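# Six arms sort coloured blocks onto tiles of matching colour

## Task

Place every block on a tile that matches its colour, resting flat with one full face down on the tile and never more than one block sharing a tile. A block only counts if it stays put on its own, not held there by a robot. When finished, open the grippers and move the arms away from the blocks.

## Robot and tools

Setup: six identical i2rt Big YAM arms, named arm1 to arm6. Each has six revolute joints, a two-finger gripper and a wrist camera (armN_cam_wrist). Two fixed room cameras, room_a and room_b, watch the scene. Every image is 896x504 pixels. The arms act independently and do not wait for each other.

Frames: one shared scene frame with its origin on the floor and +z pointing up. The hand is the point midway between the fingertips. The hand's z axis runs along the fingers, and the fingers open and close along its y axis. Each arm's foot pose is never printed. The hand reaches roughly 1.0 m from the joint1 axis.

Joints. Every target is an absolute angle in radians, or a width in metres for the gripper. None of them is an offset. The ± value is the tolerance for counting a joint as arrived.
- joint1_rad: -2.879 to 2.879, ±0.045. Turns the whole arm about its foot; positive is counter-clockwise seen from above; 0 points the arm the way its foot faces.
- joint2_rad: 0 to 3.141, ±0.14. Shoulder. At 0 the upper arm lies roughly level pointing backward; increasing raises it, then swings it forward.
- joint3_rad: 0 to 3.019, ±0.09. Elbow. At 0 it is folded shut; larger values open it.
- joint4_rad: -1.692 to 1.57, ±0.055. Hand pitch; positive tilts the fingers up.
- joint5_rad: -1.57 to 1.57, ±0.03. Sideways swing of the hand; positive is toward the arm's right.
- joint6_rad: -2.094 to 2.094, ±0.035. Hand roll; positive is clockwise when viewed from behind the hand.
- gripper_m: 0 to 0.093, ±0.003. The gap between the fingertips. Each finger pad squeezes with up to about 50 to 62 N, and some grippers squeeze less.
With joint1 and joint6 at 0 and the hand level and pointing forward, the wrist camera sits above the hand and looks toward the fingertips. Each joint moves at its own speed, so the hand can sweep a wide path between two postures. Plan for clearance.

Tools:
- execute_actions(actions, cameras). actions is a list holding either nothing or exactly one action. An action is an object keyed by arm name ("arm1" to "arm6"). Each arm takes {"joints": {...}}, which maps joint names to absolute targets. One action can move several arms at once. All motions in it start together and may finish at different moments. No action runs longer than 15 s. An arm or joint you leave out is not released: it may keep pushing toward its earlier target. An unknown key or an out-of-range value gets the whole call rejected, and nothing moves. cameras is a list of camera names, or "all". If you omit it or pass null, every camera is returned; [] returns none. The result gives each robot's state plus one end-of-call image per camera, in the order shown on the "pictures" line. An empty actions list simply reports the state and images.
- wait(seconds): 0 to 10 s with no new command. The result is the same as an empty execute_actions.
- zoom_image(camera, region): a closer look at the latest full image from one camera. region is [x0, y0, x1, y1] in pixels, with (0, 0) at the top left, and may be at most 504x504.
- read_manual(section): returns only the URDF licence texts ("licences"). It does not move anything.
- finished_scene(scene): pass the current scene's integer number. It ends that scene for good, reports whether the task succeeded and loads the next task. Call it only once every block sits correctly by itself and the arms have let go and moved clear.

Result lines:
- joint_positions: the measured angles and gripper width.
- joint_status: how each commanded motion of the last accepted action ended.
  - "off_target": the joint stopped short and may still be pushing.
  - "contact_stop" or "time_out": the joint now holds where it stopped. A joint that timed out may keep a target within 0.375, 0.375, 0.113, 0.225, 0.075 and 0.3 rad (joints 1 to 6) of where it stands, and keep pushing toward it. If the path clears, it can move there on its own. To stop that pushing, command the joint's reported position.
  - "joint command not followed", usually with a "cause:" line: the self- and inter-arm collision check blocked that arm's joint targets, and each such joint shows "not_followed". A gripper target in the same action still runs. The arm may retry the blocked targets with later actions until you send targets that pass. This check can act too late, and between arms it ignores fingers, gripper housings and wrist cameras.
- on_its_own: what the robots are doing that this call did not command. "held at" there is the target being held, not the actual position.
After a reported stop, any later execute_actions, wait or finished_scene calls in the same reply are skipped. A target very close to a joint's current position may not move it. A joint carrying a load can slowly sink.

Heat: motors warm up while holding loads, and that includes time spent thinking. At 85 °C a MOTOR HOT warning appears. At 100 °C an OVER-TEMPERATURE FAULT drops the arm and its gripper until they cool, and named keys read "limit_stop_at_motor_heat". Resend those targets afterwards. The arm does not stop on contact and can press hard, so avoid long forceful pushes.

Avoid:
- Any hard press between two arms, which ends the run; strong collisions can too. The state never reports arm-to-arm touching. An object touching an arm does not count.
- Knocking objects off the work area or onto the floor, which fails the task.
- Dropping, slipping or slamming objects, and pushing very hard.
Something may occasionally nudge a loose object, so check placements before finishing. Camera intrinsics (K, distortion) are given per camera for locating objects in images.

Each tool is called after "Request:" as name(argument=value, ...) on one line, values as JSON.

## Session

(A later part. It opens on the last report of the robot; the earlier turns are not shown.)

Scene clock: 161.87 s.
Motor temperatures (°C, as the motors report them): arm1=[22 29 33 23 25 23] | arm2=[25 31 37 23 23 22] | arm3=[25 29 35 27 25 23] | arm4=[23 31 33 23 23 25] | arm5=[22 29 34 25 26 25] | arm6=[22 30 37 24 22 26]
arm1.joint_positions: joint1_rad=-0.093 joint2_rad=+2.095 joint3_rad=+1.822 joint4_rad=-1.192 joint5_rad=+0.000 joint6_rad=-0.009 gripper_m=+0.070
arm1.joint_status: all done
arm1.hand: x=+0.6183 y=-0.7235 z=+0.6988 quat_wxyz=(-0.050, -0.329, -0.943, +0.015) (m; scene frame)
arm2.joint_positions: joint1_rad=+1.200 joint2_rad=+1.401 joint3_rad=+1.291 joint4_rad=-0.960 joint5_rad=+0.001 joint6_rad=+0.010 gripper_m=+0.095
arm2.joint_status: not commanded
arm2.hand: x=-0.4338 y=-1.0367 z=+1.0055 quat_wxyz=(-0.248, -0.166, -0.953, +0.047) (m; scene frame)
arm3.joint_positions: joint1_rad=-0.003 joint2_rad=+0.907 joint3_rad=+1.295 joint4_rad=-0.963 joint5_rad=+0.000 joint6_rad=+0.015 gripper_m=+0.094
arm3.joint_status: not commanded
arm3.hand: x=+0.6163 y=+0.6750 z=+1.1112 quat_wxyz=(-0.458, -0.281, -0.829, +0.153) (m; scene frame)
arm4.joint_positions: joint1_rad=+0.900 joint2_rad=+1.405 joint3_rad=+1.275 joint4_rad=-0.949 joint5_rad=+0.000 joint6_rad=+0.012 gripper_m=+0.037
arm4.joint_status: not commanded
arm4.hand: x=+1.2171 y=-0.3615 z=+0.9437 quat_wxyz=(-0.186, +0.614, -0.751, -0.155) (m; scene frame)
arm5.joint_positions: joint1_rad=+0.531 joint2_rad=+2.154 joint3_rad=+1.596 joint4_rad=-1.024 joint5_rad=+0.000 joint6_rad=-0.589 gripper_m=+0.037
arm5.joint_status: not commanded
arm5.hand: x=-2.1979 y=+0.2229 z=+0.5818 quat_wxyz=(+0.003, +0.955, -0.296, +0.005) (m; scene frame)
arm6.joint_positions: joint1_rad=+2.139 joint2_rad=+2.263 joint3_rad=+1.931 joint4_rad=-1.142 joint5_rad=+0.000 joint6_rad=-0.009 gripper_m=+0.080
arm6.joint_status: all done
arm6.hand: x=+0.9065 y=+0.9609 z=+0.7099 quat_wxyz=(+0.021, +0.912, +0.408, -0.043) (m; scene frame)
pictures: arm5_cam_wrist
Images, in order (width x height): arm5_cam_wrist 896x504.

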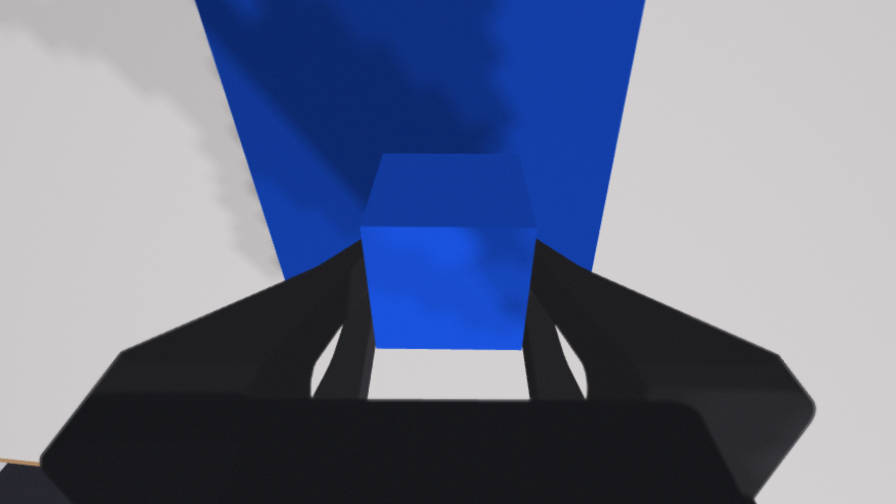

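Request:
execute_actions(actions=[{"arm1":{"joints":{"joint1_rad":-1.0,"joint2_rad":1.1,"joint3_rad":1.1,"joint4_rad":-1.2,"gripper_m":0.093}},"arm3":{"joints":{"joint1_rad":0.5,"joint6_rad":-0.72}},"arm4":{"joints":{"joint1_rad":1.5,"joint6_rad":-0.21}},"arm5":{"joints":{"joint2_rad":2.19}},"arm6":{"joints":{"joint1_rad":0.8,"joint2_rad":1.4,"joint3_rad":1.3}}}], cameras=[])

Request:
execute_actions(actions=[{"arm3":{"joints":{"joint1_rad":0.759,"joint2_rad":2.305,"joint3_rad":1.725,"joint4_rad":-0.95}},"arm4":{"joints":{"joint1_rad":2.03,"joint2_rad":2.385,"joint3_rad":1.56,"joint4_rad":-0.71}},"arm5":{"joints":{"gripper_m":0.093}}}], cameras=["arm3_cam_wrist","arm4_cam_wrist","arm5_cam_wrist"])

Scene clock: 172.87 s.
Motor temperatures (°C, as the motors report them): arm1=[22 29 34 23 25 23] | arm2=[25 31 38 23 23 22] | arm3=[25 29 35 27 25 23] | arm4=[23 32 33 23 23 25] | arm5=[22 29 34 25 26 25] | arm6=[22 30 37 24 22 26]
arm1.joint_positions: joint1_rad=-0.996 joint2_rad=+1.098 joint3_rad=+1.099 joint4_rad=-1.194 joint5_rad=+0.004 joint6_rad=-0.007 gripper_m=+0.093
arm1.joint_status: all done
arm1.hand: x=+0.0963 y=-0.6888 z=+0.8917 quat_wxyz=(-0.129, -0.697, -0.692, +0.133) (m; scene frame)
arm2.joint_positions: joint1_rad=+1.200 joint2_rad=+1.401 joint3_rad=+1.291 joint4_rad=-0.960 joint5_rad=+0.001 joint6_rad=+0.010 gripper_m=+0.095
arm2.joint_status: not commanded
arm2.hand: x=-0.4338 y=-1.0367 z=+1.0055 quat_wxyz=(-0.248, -0.166, -0.953, +0.047) (m; scene frame)
arm3.joint_positions: joint1_rad=+0.498 joint2_rad=+0.907 joint3_rad=+1.295 joint4_rad=-0.963 joint5_rad=+0.000 joint6_rad=-0.703 gripper_m=+0.094
arm3.joint_status: all done
arm3.hand: x=+0.6927 y=+0.8586 z=+1.1087 quat_wxyz=(-0.436, +0.246, -0.842, +0.203) (m; scene frame)
arm4.joint_positions: joint1_rad=+1.508 joint2_rad=+1.405 joint3_rad=+1.275 joint4_rad=-0.949 joint5_rad=-0.001 joint6_rad=-0.196 gripper_m=+0.037
arm4.joint_status: all done
arm4.hand: x=+0.9071 y=-0.3972 z=+0.9437 quat_wxyz=(-0.150, +0.862, -0.446, -0.190) (m; scene frame)
arm5.joint_positions: joint1_rad=+0.531 joint2_rad=+2.154 joint3_rad=+1.596 joint4_rad=-1.024 joint5_rad=+0.000 joint6_rad=-0.589 gripper_m=+0.037
arm5.joint_status: all done
arm5.hand: x=-2.1979 y=+0.2229 z=+0.5818 quat_wxyz=(+0.003, +0.955, -0.296, +0.005) (m; scene frame)
arm6.joint_positions: joint1_rad=+0.793 joint2_rad=+1.391 joint3_rad=+1.310 joint4_rad=-1.143 joint5_rad=+0.002 joint6_rad=-0.008 gripper_m=+0.080
arm6.joint_status: all done
arm6.hand: x=+0.9547 y=+1.7182 z=+0.9527 quat_wxyz=(-0.045, +0.954, -0.246, -0.165) (m; scene frame)
pictures: none
No camera images: the call's "cameras" was empty. Leave "cameras" out to get every camera's image.

Scene clock: 174.80 s.
Motor temperatures (°C, as the motors report them): arm1=[22 28 34 23 25 23] | arm2=[25 31 38 23 23 22] | arm3=[25 29 35 27 25 23] | arm4=[23 32 33 23 23 25] | arm5=[22 29 33 25 26 25] | arm6=[22 29 37 24 22 26]
arm1.joint_positions: joint1_rad=-0.996 joint2_rad=+1.098 joint3_rad=+1.099 joint4_rad=-1.194 joint5_rad=+0.004 joint6_rad=-0.007 gripper_m=+0.093
arm1.joint_status: not commanded
arm1.hand: x=+0.0963 y=-0.6888 z=+0.8917 quat_wxyz=(-0.129, -0.697, -0.692, +0.133) (m; scene frame)
arm2.joint_positions: joint1_rad=+1.200 joint2_rad=+1.401 joint3_rad=+1.291 joint4_rad=-0.960 joint5_rad=+0.001 joint6_rad=+0.010 gripper_m=+0.095
arm2.joint_status: not commanded
arm2.hand: x=-0.4338 y=-1.0367 z=+1.0055 quat_wxyz=(-0.248, -0.166, -0.953, +0.047) (m; scene frame)
arm3.joint_positions: joint1_rad=+0.763 joint2_rad=+2.315 joint3_rad=+1.710 joint4_rad=-0.951 joint5_rad=+0.000 joint6_rad=-0.704 gripper_m=+0.094
arm3.joint_status: all done
arm3.hand: x=+0.9390 y=+0.9858 z=+0.5263 quat_wxyz=(-0.006, +0.401, -0.916, +0.010) (m; scene frame)
arm4.joint_positions: joint1_rad=+2.030 joint2_rad=+2.379 joint3_rad=+1.537 joint4_rad=-0.710 joint5_rad=-0.002 joint6_rad=-0.198 gripper_m=+0.037
arm4.joint_status: all done
arm4.hand: x=+0.6329 y=-0.5207 z=+0.5075 quat_wxyz=(-0.002, +0.977, -0.214, -0.008) (m; scene frame)
arm5.joint_positions: joint1_rad=+0.531 joint2_rad=+2.169 joint3_rad=+1.596 joint4_rad=-1.024 joint5_rad=+0.000 joint6_rad=-0.590 gripper_m=+0.093
arm5.joint_status: all done
arm5.hand: x=-2.1969 y=+0.2205 z=+0.5731 quat_wxyz=(+0.009, +0.955, -0.295, +0.010) (m; scene frame)
arm6.joint_positions: joint1_rad=+0.793 joint2_rad=+1.391 joint3_rad=+1.310 joint4_rad=-1.143 joint5_rad=+0.002 joint6_rad=-0.008 gripper_m=+0.080
arm6.joint_status: not commanded
arm6.hand: x=+0.9547 y=+1.7182 z=+0.9527 quat_wxyz=(-0.045, +0.954, -0.246, -0.165) (m; scene frame)
pictures: arm3_cam_wrist, arm4_cam_wrist, arm5_cam_wrist
Images, in order (width x height): arm3_cam_wrist 896x504, arm4_cam_wrist 896x504, arm5_cam_wrist 896x504.

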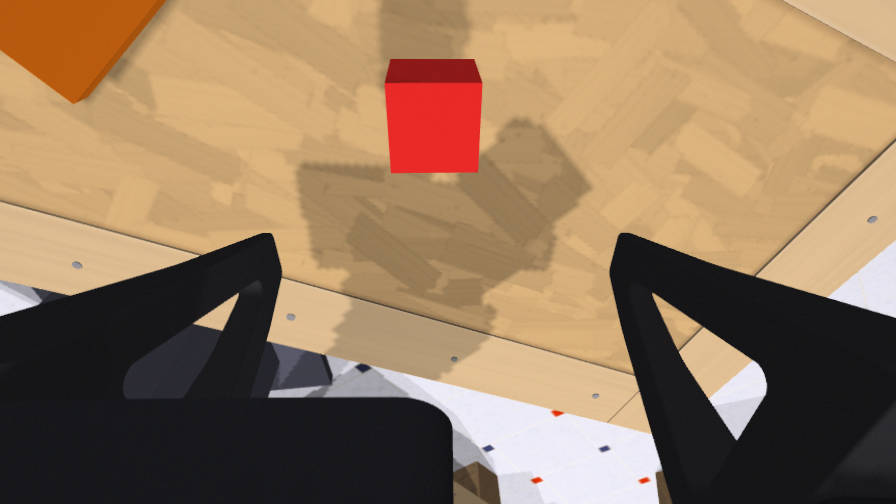

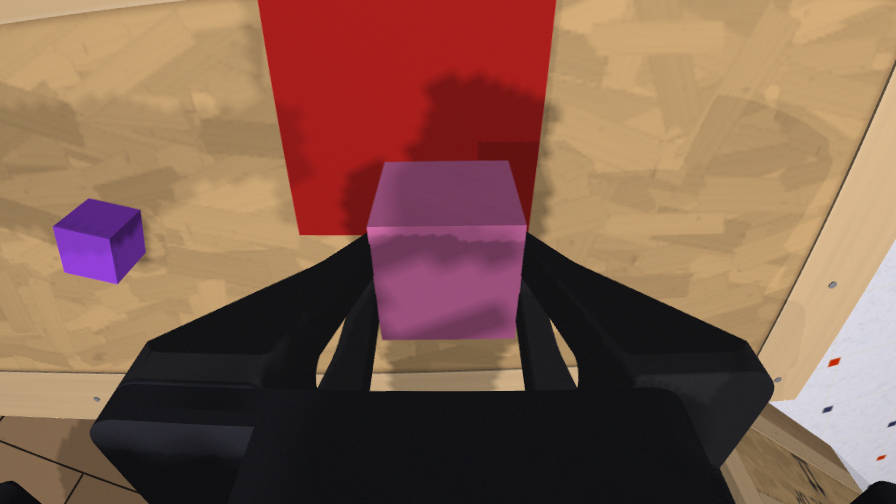

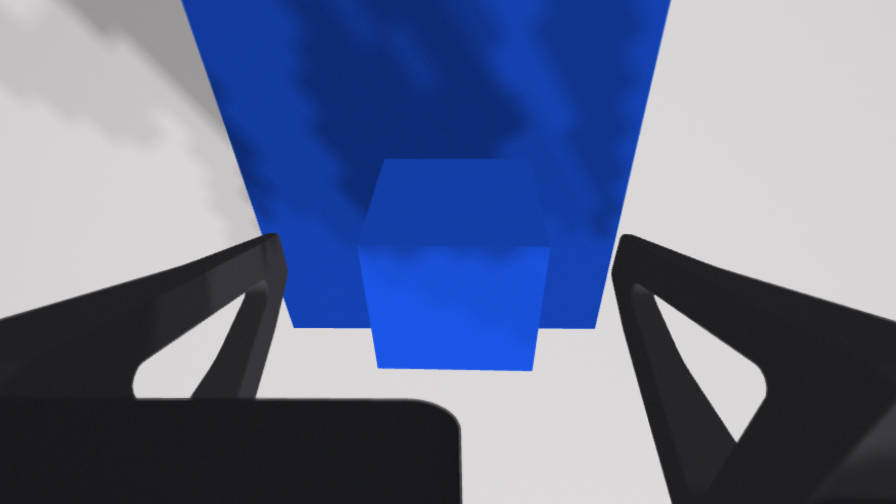

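Request:
execute_actions(actions=[{"arm3":{"joints":{"joint1_rad":0.77,"joint2_rad":2.515,"joint3_rad":1.76,"joint4_rad":-0.785}},"arm4":{"joints":{"joint1_rad":2.065,"joint2_rad":2.555,"joint3_rad":1.642,"joint4_rad":-0.63}},"arm5":{"joints":{"joint2_rad":1.7,"joint4_rad":-1.4}}}], cameras=["arm3_cam_wrist","arm4_cam_wrist","arm5_cam_wrist"])

Scene clock: 196.73 s.
Motor temperatures (°C, as the motors report them): arm1=[22 27 34 23 25 23] | arm2=[25 31 38 23 23 22] | arm3=[25 32 35 27 25 23] | arm4=[23 33 31 23 23 25] | arm5=[22 29 33 25 26 25] | arm6=[22 28 37 24 22 26]
arm1.joint_positions: joint1_rad=-0.996 joint2_rad=+1.098 joint3_rad=+1.099 joint4_rad=-1.194 joint5_rad=+0.004 joint6_rad=-0.007 gripper_m=+0.093
arm1.joint_status: not commanded
arm1.hand: x=+0.0963 y=-0.6888 z=+0.8917 quat_wxyz=(-0.129, -0.697, -0.692, +0.133) (m; scene frame)
arm2.joint_positions: joint1_rad=+1.200 joint2_rad=+1.401 joint3_rad=+1.291 joint4_rad=-0.960 joint5_rad=+0.001 joint6_rad=+0.010 gripper_m=+0.095
arm2.joint_status: not commanded
arm2.hand: x=-0.4338 y=-1.0367 z=+1.0055 quat_wxyz=(-0.248, -0.166, -0.953, +0.047) (m; scene frame)
arm3.joint_positions: joint1_rad=+0.765 joint2_rad=+2.523 joint3_rad=+1.736 joint4_rad=-0.799 joint5_rad=+0.001 joint6_rad=-0.705 gripper_m=+0.094
arm3.joint_status: all done
arm3.hand: x=+0.9290 y=+0.9836 z=+0.4047 quat_wxyz=(+0.008, +0.403, -0.915, +0.006) (m; scene frame)
arm4.joint_positions: joint1_rad=+2.057 joint2_rad=+2.554 joint3_rad=+1.629 joint4_rad=-0.633 joint5_rad=-0.001 joint6_rad=-0.198 gripper_m=+0.037
arm4.joint_status: all done
arm4.hand: x=+0.6185 y=-0.5307 z=+0.4280 quat_wxyz=(-0.001, +0.980, -0.200, -0.006) (m; scene frame)
arm5.joint_positions: joint1_rad=+0.531 joint2_rad=+1.696 joint3_rad=+1.592 joint4_rad=-1.393 joint5_rad=+0.000 joint6_rad=-0.590 gripper_m=+0.093
arm5.joint_status: all done
arm5.hand: x=-2.1713 y=+0.1540 z=+0.8336 quat_wxyz=(-0.030, +0.955, -0.295, -0.022) (m; scene frame)
arm6.joint_positions: joint1_rad=+0.793 joint2_rad=+1.391 joint3_rad=+1.310 joint4_rad=-1.143 joint5_rad=+0.002 joint6_rad=-0.008 gripper_m=+0.080
arm6.joint_status: not commanded
arm6.hand: x=+0.9547 y=+1.7182 z=+0.9527 quat_wxyz=(-0.045, +0.954, -0.246, -0.165) (m; scene frame)
pictures: arm3_cam_wrist, arm4_cam_wrist, arm5_cam_wrist
Images, in order (width x height): arm3_cam_wrist 896x504, arm4_cam_wrist 896x504, arm5_cam_wrist 896x504.

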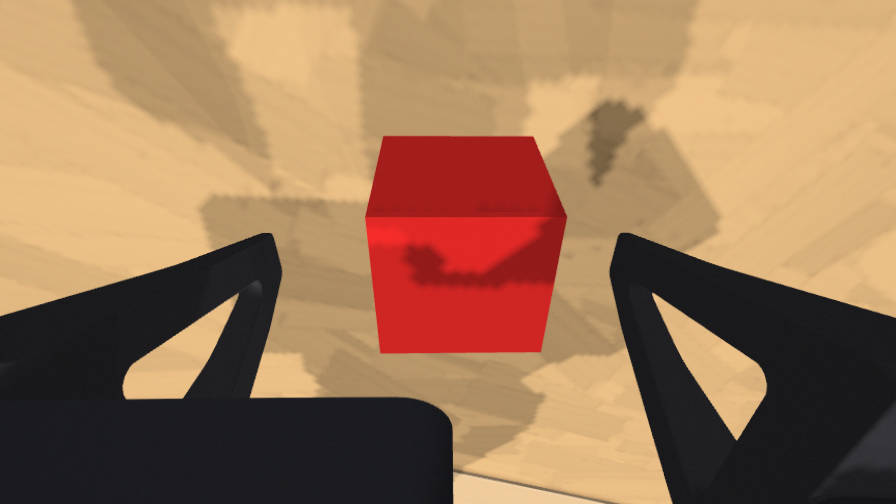

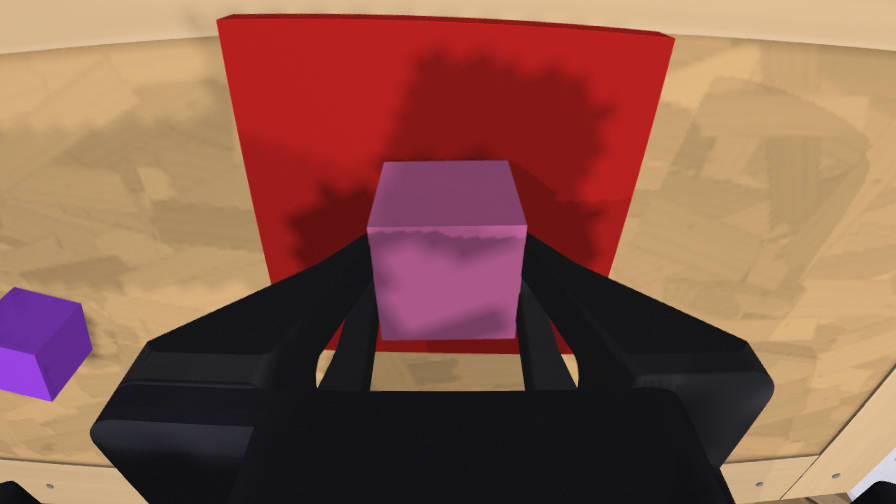

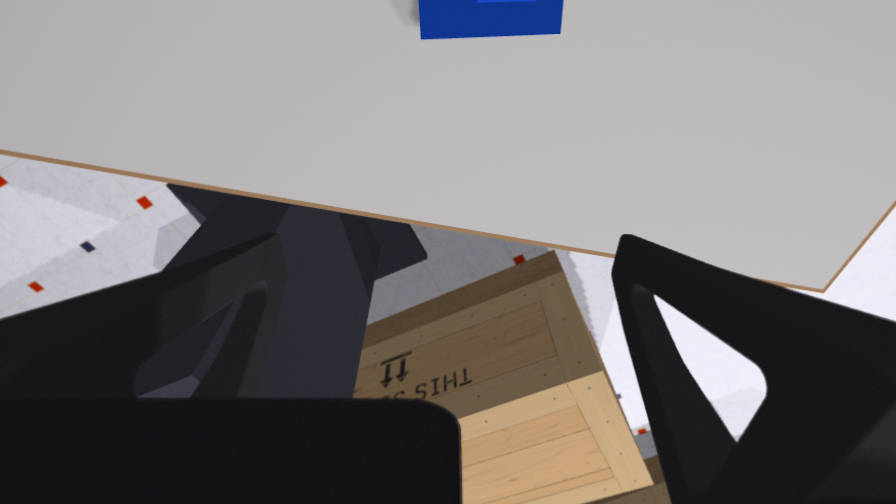

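Request:
execute_actions(actions=[{"arm3":{"joints":{"gripper_m":0.03}},"arm4":{"joints":{"joint2_rad":2.578}}}], cameras=[])

Request:
execute_actions(actions=[{"arm3":{"joints":{"joint2_rad":2.1,"joint4_rad":-1.15}},"arm4":{"joints":{"gripper_m":0.093}}}], cameras=["arm4_cam_wrist"])

Scene clock: 208.27 s.
Motor temperatures (°C, as the motors report them): arm1=[22 26 34 23 25 23] | arm2=[25 31 38 23 23 22] | arm3=[25 32 34 27 25 23] | arm4=[23 34 31 23 23 25] | arm5=[22 28 34 25 26 25] | arm6=[22 28 37 24 22 26]
arm1.joint_positions: joint1_rad=-0.996 joint2_rad=+1.098 joint3_rad=+1.099 joint4_rad=-1.194 joint5_rad=+0.004 joint6_rad=-0.007 gripper_m=+0.093
arm1.joint_status: not commanded
arm1.hand: x=+0.0963 y=-0.6888 z=+0.8917 quat_wxyz=(-0.129, -0.697, -0.692, +0.133) (m; scene frame)
arm2.joint_positions: joint1_rad=+1.200 joint2_rad=+1.401 joint3_rad=+1.291 joint4_rad=-0.960 joint5_rad=+0.001 joint6_rad=+0.010 gripper_m=+0.095
arm2.joint_status: not commanded
arm2.hand: x=-0.4338 y=-1.0367 z=+1.0055 quat_wxyz=(-0.248, -0.166, -0.953, +0.047) (m; scene frame)
arm3.joint_positions: joint1_rad=+0.765 joint2_rad=+2.523 joint3_rad=+1.736 joint4_rad=-0.799 joint5_rad=+0.001 joint6_rad=-0.705 gripper_m=+0.041
arm3.joint_status: gripper_m off_target (ended at +0.041, target +0.030)
arm3.hand: x=+0.9291 y=+0.9837 z=+0.4047 quat_wxyz=(+0.008, +0.403, -0.915, +0.006) (m; scene frame)
arm4.joint_positions: joint1_rad=+2.057 joint2_rad=+2.557 joint3_rad=+1.629 joint4_rad=-0.633 joint5_rad=-0.001 joint6_rad=-0.198 gripper_m=+0.037
arm4.joint_status: all done
arm4.hand: x=+0.6193 y=-0.5312 z=+0.4267 quat_wxyz=(+0.000, +0.980, -0.200, -0.005) (m; scene frame)
arm5.joint_positions: joint1_rad=+0.531 joint2_rad=+1.696 joint3_rad=+1.592 joint4_rad=-1.393 joint5_rad=+0.000 joint6_rad=-0.590 gripper_m=+0.093
arm5.joint_status: not commanded
arm5.hand: x=-2.1713 y=+0.1540 z=+0.8336 quat_wxyz=(-0.030, +0.955, -0.295, -0.022) (m; scene frame)
arm6.joint_positions: joint1_rad=+0.793 joint2_rad=+1.391 joint3_rad=+1.310 joint4_rad=-1.143 joint5_rad=+0.002 joint6_rad=-0.008 gripper_m=+0.080
arm6.joint_status: not commanded
arm6.hand: x=+0.9547 y=+1.7182 z=+0.9527 quat_wxyz=(-0.045, +0.954, -0.246, -0.165) (m; scene frame)
pictures: none
No camera images: the call's "cameras" was empty. Leave "cameras" out to get every camera's image.

Scene clock: 209.87 s.
Motor temperatures (°C, as the motors report them): arm1=[22 26 34 23 25 23] | arm2=[25 31 38 23 23 22] | arm3=[25 32 34 27 25 23] | arm4=[23 34 31 23 23 25] | arm5=[22 28 34 25 26 25] | arm6=[22 28 37 24 22 26]
arm1.joint_positions: joint1_rad=-0.996 joint2_rad=+1.098 joint3_rad=+1.099 joint4_rad=-1.194 joint5_rad=+0.004 joint6_rad=-0.007 gripper_m=+0.093
arm1.joint_status: not commanded
arm1.hand: x=+0.0963 y=-0.6888 z=+0.8917 quat_wxyz=(-0.129, -0.697, -0.692, +0.133) (m; scene frame)
arm2.joint_positions: joint1_rad=+1.200 joint2_rad=+1.401 joint3_rad=+1.291 joint4_rad=-0.960 joint5_rad=+0.001 joint6_rad=+0.010 gripper_m=+0.095
arm2.joint_status: not commanded
arm2.hand: x=-0.4338 y=-1.0367 z=+1.0055 quat_wxyz=(-0.248, -0.166, -0.953, +0.047) (m; scene frame)
arm3.joint_positions: joint1_rad=+0.765 joint2_rad=+2.113 joint3_rad=+1.743 joint4_rad=-1.138 joint5_rad=+0.001 joint6_rad=-0.705 gripper_m=+0.041
arm3.joint_status: all done
arm3.hand: x=+0.9389 y=+0.9889 z=+0.6621 quat_wxyz=(-0.029, +0.403, -0.915, +0.017) (m; scene frame)
arm4.joint_positions: joint1_rad=+2.057 joint2_rad=+2.557 joint3_rad=+1.629 joint4_rad=-0.633 joint5_rad=-0.001 joint6_rad=-0.198 gripper_m=+0.093
arm4.joint_status: all done
arm4.hand: x=+0.6193 y=-0.5312 z=+0.4267 quat_wxyz=(+0.000, +0.980, -0.200, -0.005) (m; scene frame)
arm5.joint_positions: joint1_rad=+0.531 joint2_rad=+1.696 joint3_rad=+1.592 joint4_rad=-1.393 joint5_rad=+0.000 joint6_rad=-0.590 gripper_m=+0.093
arm5.joint_status: not commanded
arm5.hand: x=-2.1713 y=+0.1540 z=+0.8336 quat_wxyz=(-0.030, +0.955, -0.295, -0.022) (m; scene frame)
arm6.joint_positions: joint1_rad=+0.793 joint2_rad=+1.391 joint3_rad=+1.310 joint4_rad=-1.143 joint5_rad=+0.002 joint6_rad=-0.008 gripper_m=+0.080
arm6.joint_status: not commanded
arm6.hand: x=+0.9547 y=+1.7182 z=+0.9527 quat_wxyz=(-0.045, +0.954, -0.246, -0.165) (m; scene frame)
pictures: arm4_cam_wrist
Images, in order (width x height): arm4_cam_wrist 896x504.

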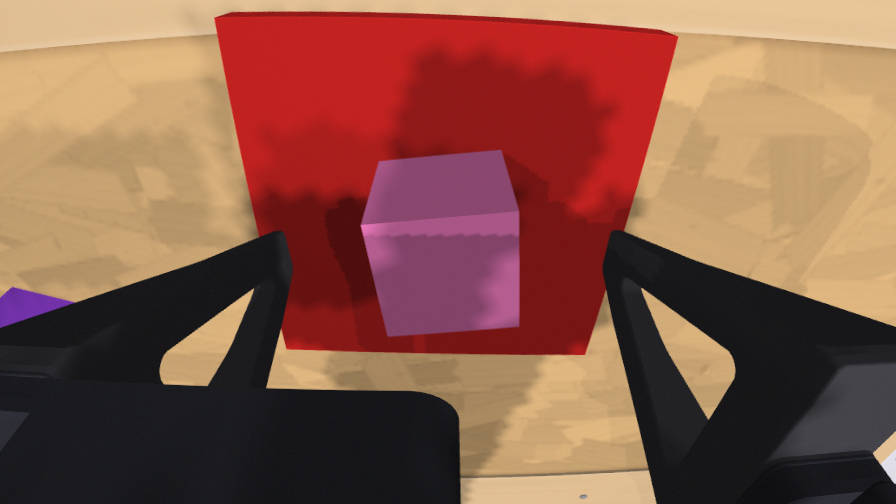

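Request:
execute_actions(actions=[{"arm3":{"joints":{"joint1_rad":-1.213,"joint3_rad":1.68,"joint6_rad":-0.25}},"arm4":{"joints":{"joint2_rad":2.4,"joint4_rad":-0.76}}}], cameras=[])

Request:
execute_actions(actions=[{"arm3":{"joints":{"joint2_rad":2.295,"joint3_rad":1.615,"joint4_rad":-0.865}},"arm4":{"joints":{"joint1_rad":2.355,"joint2_rad":2.35,"joint3_rad":1.33,"joint4_rad":-0.53,"joint6_rad":0.385}}}], cameras=["arm3_cam_wrist","arm4_cam_wrist"])

Scene clock: 223.77 s.
Motor temperatures (°C, as the motors report them): arm1=[22 26 34 23 25 23] | arm2=[25 31 39 23 23 22] | arm3=[25 33 35 27 25 23] | arm4=[23 34 30 23 23 25] | arm5=[22 28 34 25 26 25] | arm6=[22 28 37 24 22 26]
arm1.joint_positions: joint1_rad=-0.996 joint2_rad=+1.098 joint3_rad=+1.099 joint4_rad=-1.194 joint5_rad=+0.004 joint6_rad=-0.007 gripper_m=+0.093
arm1.joint_status: not commanded
arm1.hand: x=+0.0963 y=-0.6888 z=+0.8917 quat_wxyz=(-0.129, -0.697, -0.692, +0.133) (m; scene frame)
arm2.joint_positions: joint1_rad=+1.200 joint2_rad=+1.401 joint3_rad=+1.291 joint4_rad=-0.960 joint5_rad=+0.001 joint6_rad=+0.010 gripper_m=+0.095
arm2.joint_status: not commanded
arm2.hand: x=-0.4338 y=-1.0367 z=+1.0055 quat_wxyz=(-0.248, -0.166, -0.953, +0.047) (m; scene frame)
arm3.joint_positions: joint1_rad=-1.215 joint2_rad=+2.109 joint3_rad=+1.686 joint4_rad=-1.138 joint5_rad=+0.000 joint6_rad=-0.265 gripper_m=+0.041
arm3.joint_status: all done
arm3.hand: x=+0.1209 y=+0.3096 z=+0.6513 quat_wxyz=(-0.009, -0.714, -0.700, +0.009) (m; scene frame)
arm4.joint_positions: joint1_rad=+2.057 joint2_rad=+2.383 joint3_rad=+1.629 joint4_rad=-0.751 joint5_rad=-0.001 joint6_rad=-0.198 gripper_m=+0.093
arm4.joint_status: all done
arm4.hand: x=+0.5934 y=-0.5132 z=+0.5302 quat_wxyz=(-0.011, +0.979, -0.200, -0.030) (m; scene frame)
arm5.joint_positions: joint1_rad=+0.531 joint2_rad=+1.696 joint3_rad=+1.592 joint4_rad=-1.393 joint5_rad=+0.000 joint6_rad=-0.590 gripper_m=+0.093
arm5.joint_status: not commanded
arm5.hand: x=-2.1713 y=+0.1540 z=+0.8336 quat_wxyz=(-0.030, +0.955, -0.295, -0.022) (m; scene frame)
arm6.joint_positions: joint1_rad=+0.793 joint2_rad=+1.391 joint3_rad=+1.310 joint4_rad=-1.143 joint5_rad=+0.002 joint6_rad=-0.008 gripper_m=+0.080
arm6.joint_status: not commanded
arm6.hand: x=+0.9547 y=+1.7182 z=+0.9527 quat_wxyz=(-0.045, +0.954, -0.246, -0.165) (m; scene frame)
pictures: none
No camera images: the call's "cameras" was empty. Leave "cameras" out to get every camera's image.

Scene clock: 225.37 s.
Motor temperatures (°C, as the motors report them): arm1=[22 26 34 23 25 23] | arm2=[25 31 39 23 23 22] | arm3=[25 33 35 27 25 23] | arm4=[23 34 30 23 23 25] | arm5=[22 28 34 25 26 25] | arm6=[22 27 37 24 22 26]
arm1.joint_positions: joint1_rad=-0.996 joint2_rad=+1.098 joint3_rad=+1.099 joint4_rad=-1.194 joint5_rad=+0.004 joint6_rad=-0.007 gripper_m=+0.093
arm1.joint_status: not commanded
arm1.hand: x=+0.0963 y=-0.6888 z=+0.8917 quat_wxyz=(-0.129, -0.697, -0.692, +0.133) (m; scene frame)
arm2.joint_positions: joint1_rad=+1.200 joint2_rad=+1.401 joint3_rad=+1.291 joint4_rad=-0.960 joint5_rad=+0.001 joint6_rad=+0.010 gripper_m=+0.095
arm2.joint_status: not commanded
arm2.hand: x=-0.4338 y=-1.0367 z=+1.0055 quat_wxyz=(-0.248, -0.166, -0.953, +0.047) (m; scene frame)
arm3.joint_positions: joint1_rad=-1.215 joint2_rad=+2.307 joint3_rad=+1.606 joint4_rad=-0.880 joint5_rad=+0.000 joint6_rad=-0.265 gripper_m=+0.041
arm3.joint_status: all done
arm3.hand: x=+0.1240 y=+0.3160 z=+0.5063 quat_wxyz=(-0.004, -0.714, -0.700, +0.000) (m; scene frame)
arm4.joint_positions: joint1_rad=+2.353 joint2_rad=+2.343 joint3_rad=+1.328 joint4_rad=-0.540 joint5_rad=-0.002 joint6_rad=+0.371 gripper_m=+0.093
arm4.joint_status: all done
arm4.hand: x=+0.6040 y=-0.7118 z=+0.4801 quat_wxyz=(+0.002, +0.943, -0.332, -0.007) (m; scene frame)
arm5.joint_positions: joint1_rad=+0.531 joint2_rad=+1.696 joint3_rad=+1.592 joint4_rad=-1.393 joint5_rad=+0.000 joint6_rad=-0.590 gripper_m=+0.093
arm5.joint_status: not commanded
arm5.hand: x=-2.1713 y=+0.1540 z=+0.8336 quat_wxyz=(-0.030, +0.955, -0.295, -0.022) (m; scene frame)
arm6.joint_positions: joint1_rad=+0.793 joint2_rad=+1.391 joint3_rad=+1.310 joint4_rad=-1.143 joint5_rad=+0.002 joint6_rad=-0.008 gripper_m=+0.080
arm6.joint_status: not commanded
arm6.hand: x=+0.9547 y=+1.7182 z=+0.9527 quat_wxyz=(-0.045, +0.954, -0.246, -0.165) (m; scene frame)
pictures: arm3_cam_wrist, arm4_cam_wrist
Images, in order (width x height): arm3_cam_wrist 896x504, arm4_cam_wrist 896x504.

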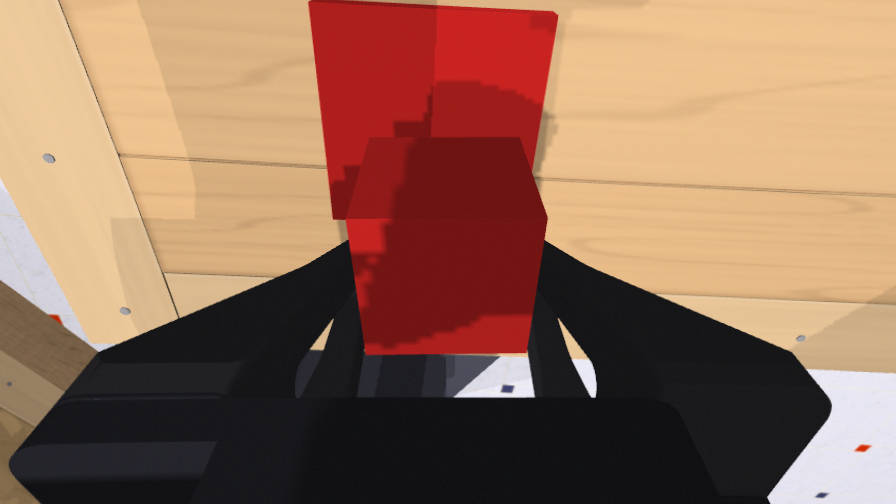

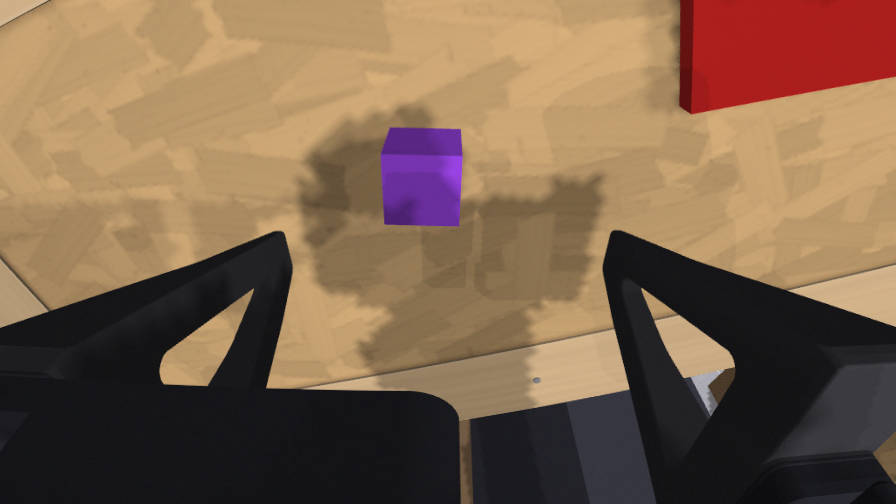

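Request:
execute_actions(actions=[{"arm3":{"joints":{"joint1_rad":-1.2,"joint2_rad":2.435,"joint3_rad":1.645,"joint4_rad":-0.735,"joint6_rad":-0.21}},"arm4":{"joints":{"joint1_rad":2.385,"joint2_rad":2.508,"joint3_rad":1.402,"joint4_rad":-0.445}}}], cameras=["arm3_cam_wrist","arm4_cam_wrist"])

Scene clock: 236.50 s.
Motor temperatures (°C, as the motors report them): arm1=[22 26 34 23 25 23] | arm2=[25 31 39 23 23 22] | arm3=[25 33 34 27 25 23] | arm4=[23 34 29 23 23 25] | arm5=[22 28 35 25 26 25] | arm6=[22 27 37 24 22 26]
arm1.joint_positions: joint1_rad=-0.996 joint2_rad=+1.098 joint3_rad=+1.099 joint4_rad=-1.194 joint5_rad=+0.004 joint6_rad=-0.007 gripper_m=+0.093
arm1.joint_status: not commanded
arm1.hand: x=+0.0963 y=-0.6888 z=+0.8917 quat_wxyz=(-0.129, -0.697, -0.692, +0.133) (m; scene frame)
arm2.joint_positions: joint1_rad=+1.200 joint2_rad=+1.401 joint3_rad=+1.291 joint4_rad=-0.960 joint5_rad=+0.001 joint6_rad=+0.010 gripper_m=+0.095
arm2.joint_status: not commanded
arm2.hand: x=-0.4338 y=-1.0367 z=+1.0055 quat_wxyz=(-0.248, -0.166, -0.953, +0.047) (m; scene frame)
arm3.joint_positions: joint1_rad=-1.205 joint2_rad=+2.452 joint3_rad=+1.613 joint4_rad=-0.750 joint5_rad=+0.002 joint6_rad=-0.227 gripper_m=+0.041
arm3.joint_status: all done
arm3.hand: x=+0.1322 y=+0.3209 z=+0.4216 quat_wxyz=(-0.002, -0.724, -0.690, -0.004) (m; scene frame)
arm4.joint_positions: joint1_rad=+2.375 joint2_rad=+2.511 joint3_rad=+1.394 joint4_rad=-0.450 joint5_rad=-0.002 joint6_rad=+0.372 gripper_m=+0.093
arm4.joint_status: all done
arm4.hand: x=+0.6042 y=-0.7245 z=+0.4057 quat_wxyz=(+0.002, +0.947, -0.322, -0.002) (m; scene frame)
arm5.joint_positions: joint1_rad=+0.531 joint2_rad=+1.696 joint3_rad=+1.592 joint4_rad=-1.393 joint5_rad=+0.000 joint6_rad=-0.590 gripper_m=+0.093
arm5.joint_status: not commanded
arm5.hand: x=-2.1713 y=+0.1540 z=+0.8336 quat_wxyz=(-0.030, +0.955, -0.295, -0.022) (m; scene frame)
arm6.joint_positions: joint1_rad=+0.793 joint2_rad=+1.391 joint3_rad=+1.310 joint4_rad=-1.143 joint5_rad=+0.002 joint6_rad=-0.008 gripper_m=+0.080
arm6.joint_status: not commanded
arm6.hand: x=+0.9547 y=+1.7182 z=+0.9527 quat_wxyz=(-0.045, +0.954, -0.246, -0.165) (m; scene frame)
pictures: arm3_cam_wrist, arm4_cam_wrist
Images, in order (width x height): arm3_cam_wrist 896x504, arm4_cam_wrist 896x504.

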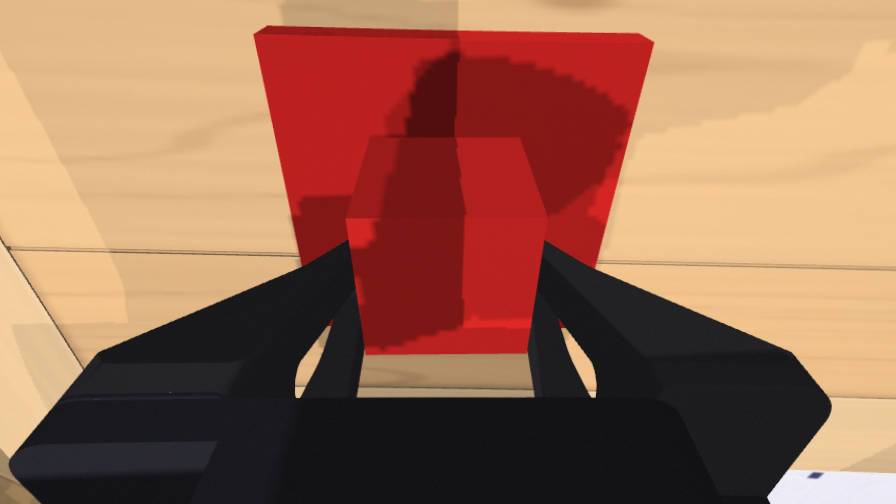

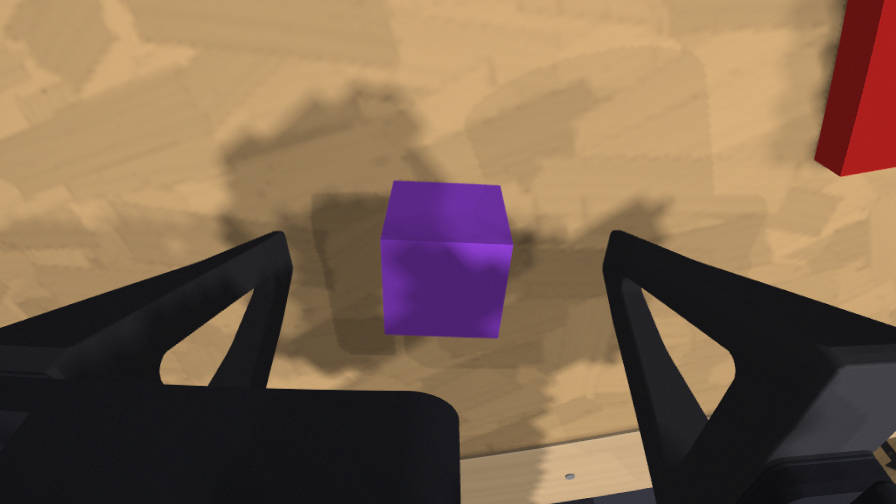

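Request:
execute_actions(actions=[{"arm3":{"joints":{"gripper_m":0.093}},"arm4":{"joints":{"gripper_m":0.02}}}], cameras=[])

Request:
execute_actions(actions=[{"arm3":{"joints":{"joint2_rad":2.1,"joint4_rad":-1.05}},"arm4":{"joints":{"joint2_rad":2.0,"joint4_rad":-0.9}}}], cameras=["arm3_cam_wrist"])

Request:
execute_actions(actions=[{"arm3":{"joints":{"joint1_rad":0.0,"joint2_rad":1.3,"joint3_rad":1.3}},"arm4":{"joints":{"joint1_rad":0.35,"joint2_rad":1.5,"joint3_rad":1.2,"joint4_rad":-1.2,"joint6_rad":0}},"arm1":{"joints":{"joint1_rad":-0.5,"joint6_rad":0.2}}}], cameras=["arm4_cam_wrist"])

Scene clock: 246.67 s.
Motor temperatures (°C, as the motors report them): arm1=[22 26 34 23 25 23] | arm2=[25 31 39 23 23 22] | arm3=[25 33 34 27 25 23] | arm4=[23 34 29 23 23 25] | arm5=[22 28 35 25 26 25] | arm6=[22 27 37 24 22 26]
arm1.joint_positions: joint1_rad=-0.996 joint2_rad=+1.098 joint3_rad=+1.099 joint4_rad=-1.194 joint5_rad=+0.004 joint6_rad=-0.007 gripper_m=+0.093
arm1.joint_status: not commanded
arm1.hand: x=+0.0963 y=-0.6888 z=+0.8917 quat_wxyz=(-0.129, -0.697, -0.692, +0.133) (m; scene frame)
arm2.joint_positions: joint1_rad=+1.200 joint2_rad=+1.401 joint3_rad=+1.291 joint4_rad=-0.960 joint5_rad=+0.001 joint6_rad=+0.010 gripper_m=+0.095
arm2.joint_status: not commanded
arm2.hand: x=-0.4338 y=-1.0367 z=+1.0055 quat_wxyz=(-0.248, -0.166, -0.953, +0.047) (m; scene frame)
arm3.joint_positions: joint1_rad=-1.205 joint2_rad=+2.452 joint3_rad=+1.613 joint4_rad=-0.750 joint5_rad=+0.002 joint6_rad=-0.226 gripper_m=+0.093
arm3.joint_status: all done
arm3.hand: x=+0.1322 y=+0.3208 z=+0.4218 quat_wxyz=(-0.002, -0.724, -0.690, -0.003) (m; scene frame)
arm4.joint_positions: joint1_rad=+2.375 joint2_rad=+2.511 joint3_rad=+1.394 joint4_rad=-0.450 joint5_rad=-0.001 joint6_rad=+0.372 gripper_m=+0.031
arm4.joint_status: gripper_m off_target (ended at +0.031, target +0.020)
arm4.hand: x=+0.6042 y=-0.7244 z=+0.4057 quat_wxyz=(+0.002, +0.947, -0.322, -0.002) (m; scene frame)
arm5.joint_positions: joint1_rad=+0.531 joint2_rad=+1.696 joint3_rad=+1.592 joint4_rad=-1.393 joint5_rad=+0.000 joint6_rad=-0.590 gripper_m=+0.093
arm5.joint_status: not commanded
arm5.hand: x=-2.1713 y=+0.1540 z=+0.8336 quat_wxyz=(-0.030, +0.955, -0.295, -0.022) (m; scene frame)
arm6.joint_positions: joint1_rad=+0.793 joint2_rad=+1.391 joint3_rad=+1.310 joint4_rad=-1.143 joint5_rad=+0.002 joint6_rad=-0.008 gripper_m=+0.080
arm6.joint_status: not commanded
arm6.hand: x=+0.9547 y=+1.7182 z=+0.9527 quat_wxyz=(-0.045, +0.954, -0.246, -0.165) (m; scene frame)
pictures: none
No camera images: the call's "cameras" was empty. Leave "cameras" out to get every camera's image.

Scene clock: 248.20 s.
Motor temperatures (°C, as the motors report them): arm1=[22 26 34 23 25 23] | arm2=[25 31 39 23 23 22] | arm3=[25 33 34 27 25 23] | arm4=[23 34 29 23 23 25] | arm5=[22 28 35 25 26 25] | arm6=[22 27 37 24 22 26]
arm1.joint_positions: joint1_rad=-0.996 joint2_rad=+1.098 joint3_rad=+1.099 joint4_rad=-1.194 joint5_rad=+0.004 joint6_rad=-0.007 gripper_m=+0.093
arm1.joint_status: not commanded
arm1.hand: x=+0.0963 y=-0.6888 z=+0.8917 quat_wxyz=(-0.129, -0.697, -0.692, +0.133) (m; scene frame)
arm2.joint_positions: joint1_rad=+1.200 joint2_rad=+1.401 joint3_rad=+1.291 joint4_rad=-0.960 joint5_rad=+0.001 joint6_rad=+0.010 gripper_m=+0.095
arm2.joint_status: not commanded
arm2.hand: x=-0.4338 y=-1.0367 z=+1.0055 quat_wxyz=(-0.248, -0.166, -0.953, +0.047) (m; scene frame)
arm3.joint_positions: joint1_rad=-1.205 joint2_rad=+2.103 joint3_rad=+1.625 joint4_rad=-1.037 joint5_rad=+0.002 joint6_rad=-0.226 gripper_m=+0.093
arm3.joint_status: all done
arm3.hand: x=+0.1266 y=+0.3075 z=+0.6341 quat_wxyz=(-0.020, -0.724, -0.689, +0.028) (m; scene frame)
arm4.joint_positions: joint1_rad=+2.375 joint2_rad=+1.997 joint3_rad=+1.394 joint4_rad=-0.892 joint5_rad=-0.001 joint6_rad=+0.372 gripper_m=+0.031
arm4.joint_status: all done
arm4.hand: x=+0.5684 y=-0.7133 z=+0.6816 quat_wxyz=(+0.004, +0.946, -0.322, -0.038) (m; scene frame)
arm5.joint_positions: joint1_rad=+0.531 joint2_rad=+1.696 joint3_rad=+1.592 joint4_rad=-1.393 joint5_rad=+0.000 joint6_rad=-0.590 gripper_m=+0.093
arm5.joint_status: not commanded
arm5.hand: x=-2.1713 y=+0.1540 z=+0.8336 quat_wxyz=(-0.030, +0.955, -0.295, -0.022) (m; scene frame)
arm6.joint_positions: joint1_rad=+0.793 joint2_rad=+1.391 joint3_rad=+1.310 joint4_rad=-1.143 joint5_rad=+0.002 joint6_rad=-0.008 gripper_m=+0.080
arm6.joint_status: not commanded
arm6.hand: x=+0.9547 y=+1.7182 z=+0.9527 quat_wxyz=(-0.045, +0.954, -0.246, -0.165) (m; scene frame)
pictures: arm3_cam_wrist
Images, in order (width x height): arm3_cam_wrist 896x504.

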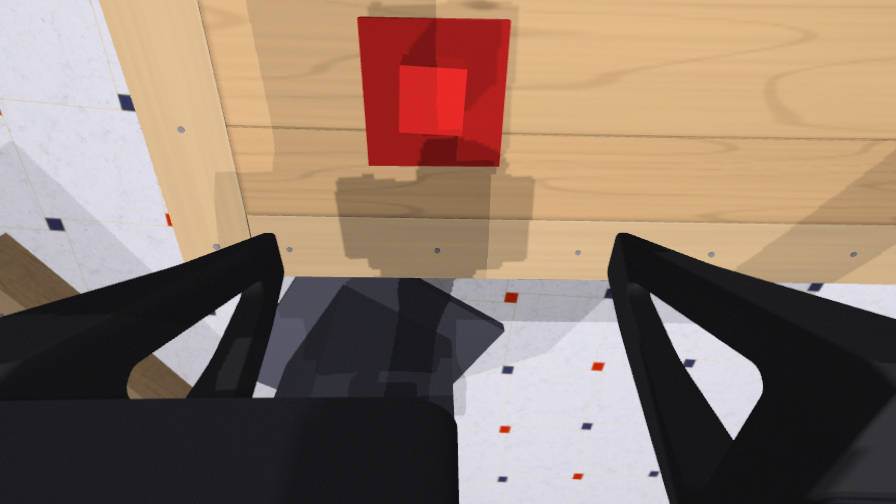

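Scene clock: 250.27 s.
Motor temperatures (°C, as the motors report them): arm1=[22 26 34 23 25 23] | arm2=[25 31 39 23 23 22] | arm3=[25 33 34 27 25 23] | arm4=[23 34 29 23 23 25] | arm5=[22 28 35 25 26 25] | arm6=[22 27 37 24 22 26]
arm1.joint_positions: joint1_rad=-0.501 joint2_rad=+1.098 joint3_rad=+1.099 joint4_rad=-1.194 joint5_rad=+0.002 joint6_rad=+0.189 gripper_m=+0.093
arm1.joint_status: all done
arm1.hand: x=+0.2792 y=-0.6455 z=+0.8924 quat_wxyz=(-0.168, -0.586, -0.789, +0.080) (m; scene frame)
arm2.joint_positions: joint1_rad=+1.200 joint2_rad=+1.401 joint3_rad=+1.291 joint4_rad=-0.960 joint5_rad=+0.001 joint6_rad=+0.010 gripper_m=+0.095
arm2.joint_status: not commanded
arm2.hand: x=-0.4338 y=-1.0367 z=+1.0055 quat_wxyz=(-0.248, -0.166, -0.953, +0.047) (m; scene frame)
arm3.joint_positions: joint1_rad=+0.004 joint2_rad=+1.298 joint3_rad=+1.310 joint4_rad=-1.038 joint5_rad=-0.001 joint6_rad=-0.224 gripper_m=+0.093
arm3.joint_status: all done
arm3.hand: x=+0.6931 y=+0.6193 z=+0.9384 quat_wxyz=(-0.248, -0.196, -0.941, +0.119) (m; scene frame)
arm4.joint_positions: joint1_rad=+0.349 joint2_rad=+1.503 joint3_rad=+1.201 joint4_rad=-1.191 joint5_rad=+0.000 joint6_rad=+0.013 gripper_m=+0.031
arm4.joint_status: all done
arm4.hand: x=+1.4207 y=-0.5429 z=+0.8496 quat_wxyz=(-0.035, +0.398, -0.917, -0.015) (m; scene frame)
arm5.joint_positions: joint1_rad=+0.531 joint2_rad=+1.696 joint3_rad=+1.592 joint4_rad=-1.393 joint5_rad=+0.000 joint6_rad=-0.590 gripper_m=+0.093
arm5.joint_status: not commanded
arm5.hand: x=-2.1713 y=+0.1540 z=+0.8336 quat_wxyz=(-0.030, +0.955, -0.295, -0.022) (m; scene frame)
arm6.joint_positions: joint1_rad=+0.793 joint2_rad=+1.391 joint3_rad=+1.310 joint4_rad=-1.143 joint5_rad=+0.002 joint6_rad=-0.008 gripper_m=+0.080
arm6.joint_status: not commanded
arm6.hand: x=+0.9547 y=+1.7182 z=+0.9527 quat_wxyz=(-0.045, +0.954, -0.246, -0.165) (m; scene frame)
pictures: arm4_cam_wrist
Images, in order (width x height): arm4_cam_wrist 896x504.

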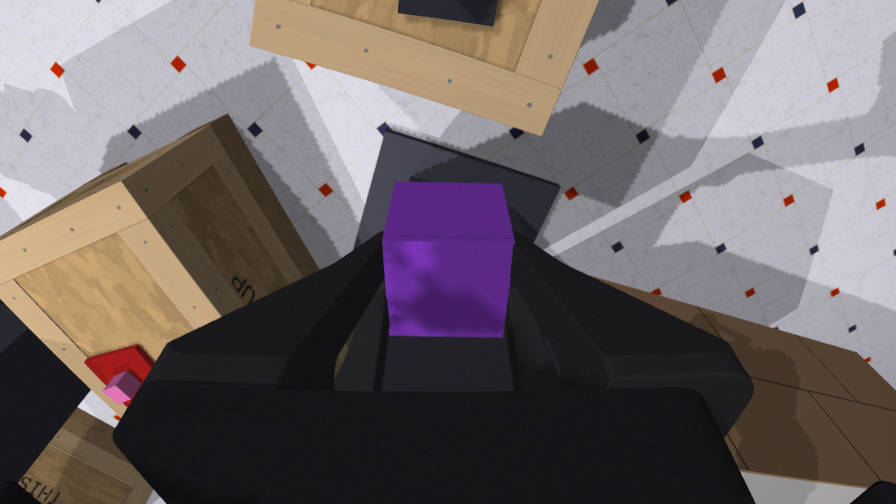

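Request:
execute_actions(actions=[{"arm4":{"joints":{"joint1_rad":-1.97,"joint2_rad":1.9,"joint3_rad":1.1,"joint4_rad":-0.76}},"arm1":{"joints":{"joint1_rad":0.198,"joint2_rad":2.205,"joint3_rad":1.43,"joint4_rad":-0.755,"joint6_rad":-0.06}}}], cameras=["arm1_cam_wrist","arm4_cam_wrist"])

Scene clock: 260.93 s.
Motor temperatures (°C, as the motors report them): arm1=[22 26 34 23 25 23] | arm2=[25 31 39 23 23 22] | arm3=[25 32 35 27 25 23] | arm4=[23 34 30 23 23 25] | arm5=[22 28 35 25 26 25] | arm6=[22 27 37 24 22 26]
arm1.joint_positions: joint1_rad=+0.199 joint2_rad=+2.222 joint3_rad=+1.407 joint4_rad=-0.759 joint5_rad=+0.001 joint6_rad=-0.050 gripper_m=+0.093
arm1.joint_status: all done
arm1.hand: x=+0.6276 y=-0.5195 z=+0.4902 quat_wxyz=(+0.000, -0.169, -0.986, -0.003) (m; scene frame)
arm2.joint_positions: joint1_rad=+1.200 joint2_rad=+1.401 joint3_rad=+1.291 joint4_rad=-0.960 joint5_rad=+0.001 joint6_rad=+0.010 gripper_m=+0.095
arm2.joint_status: not commanded
arm2.hand: x=-0.4338 y=-1.0367 z=+1.0055 quat_wxyz=(-0.248, -0.166, -0.953, +0.047) (m; scene frame)
arm3.joint_positions: joint1_rad=+0.004 joint2_rad=+1.298 joint3_rad=+1.310 joint4_rad=-1.038 joint5_rad=-0.001 joint6_rad=-0.224 gripper_m=+0.093
arm3.joint_status: not commanded
arm3.hand: x=+0.6931 y=+0.6193 z=+0.9384 quat_wxyz=(-0.248, -0.196, -0.941, +0.119) (m; scene frame)
arm4.joint_positions: joint1_rad=-1.975 joint2_rad=+1.906 joint3_rad=+1.107 joint4_rad=-0.759 joint5_rad=+0.000 joint6_rad=+0.011 gripper_m=+0.031
arm4.joint_status: all done
arm4.hand: x=+1.1562 y=-1.3525 z=+0.6437 quat_wxyz=(-0.006, -0.683, -0.730, +0.005) (m; scene frame)
arm5.joint_positions: joint1_rad=+0.531 joint2_rad=+1.696 joint3_rad=+1.592 joint4_rad=-1.393 joint5_rad=+0.000 joint6_rad=-0.590 gripper_m=+0.093
arm5.joint_status: not commanded
arm5.hand: x=-2.1713 y=+0.1540 z=+0.8336 quat_wxyz=(-0.030, +0.955, -0.295, -0.022) (m; scene frame)
arm6.joint_positions: joint1_rad=+0.793 joint2_rad=+1.391 joint3_rad=+1.310 joint4_rad=-1.143 joint5_rad=+0.002 joint6_rad=-0.008 gripper_m=+0.080
arm6.joint_status: not commanded
arm6.hand: x=+0.9547 y=+1.7182 z=+0.9527 quat_wxyz=(-0.045, +0.954, -0.246, -0.165) (m; scene frame)
pictures: arm1_cam_wrist, arm4_cam_wrist
Images, in order (width x height): arm1_cam_wrist 896x504, arm4_cam_wrist 896x504.

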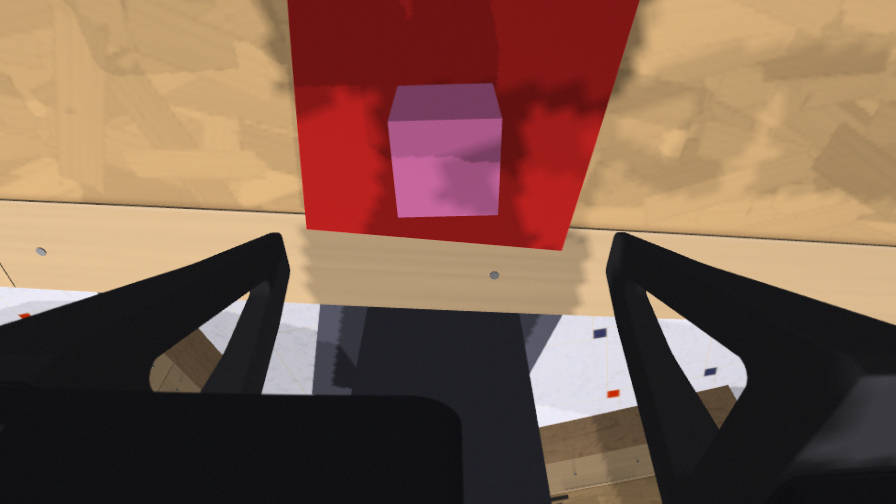

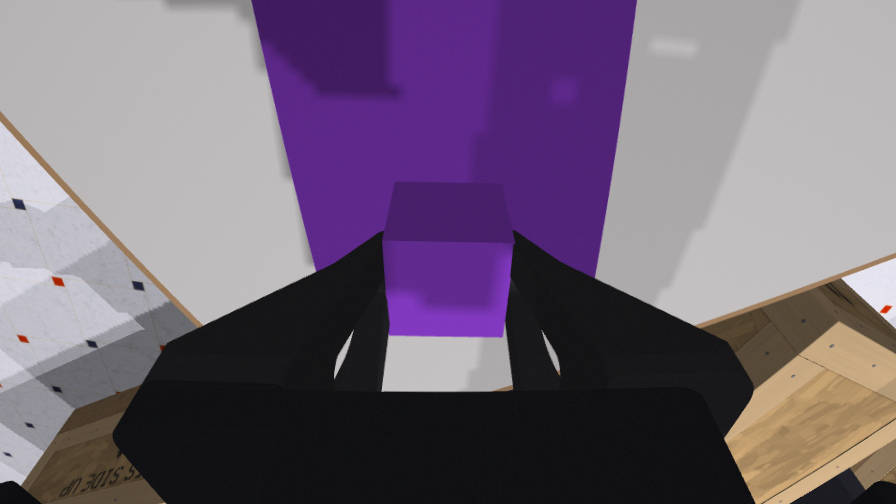

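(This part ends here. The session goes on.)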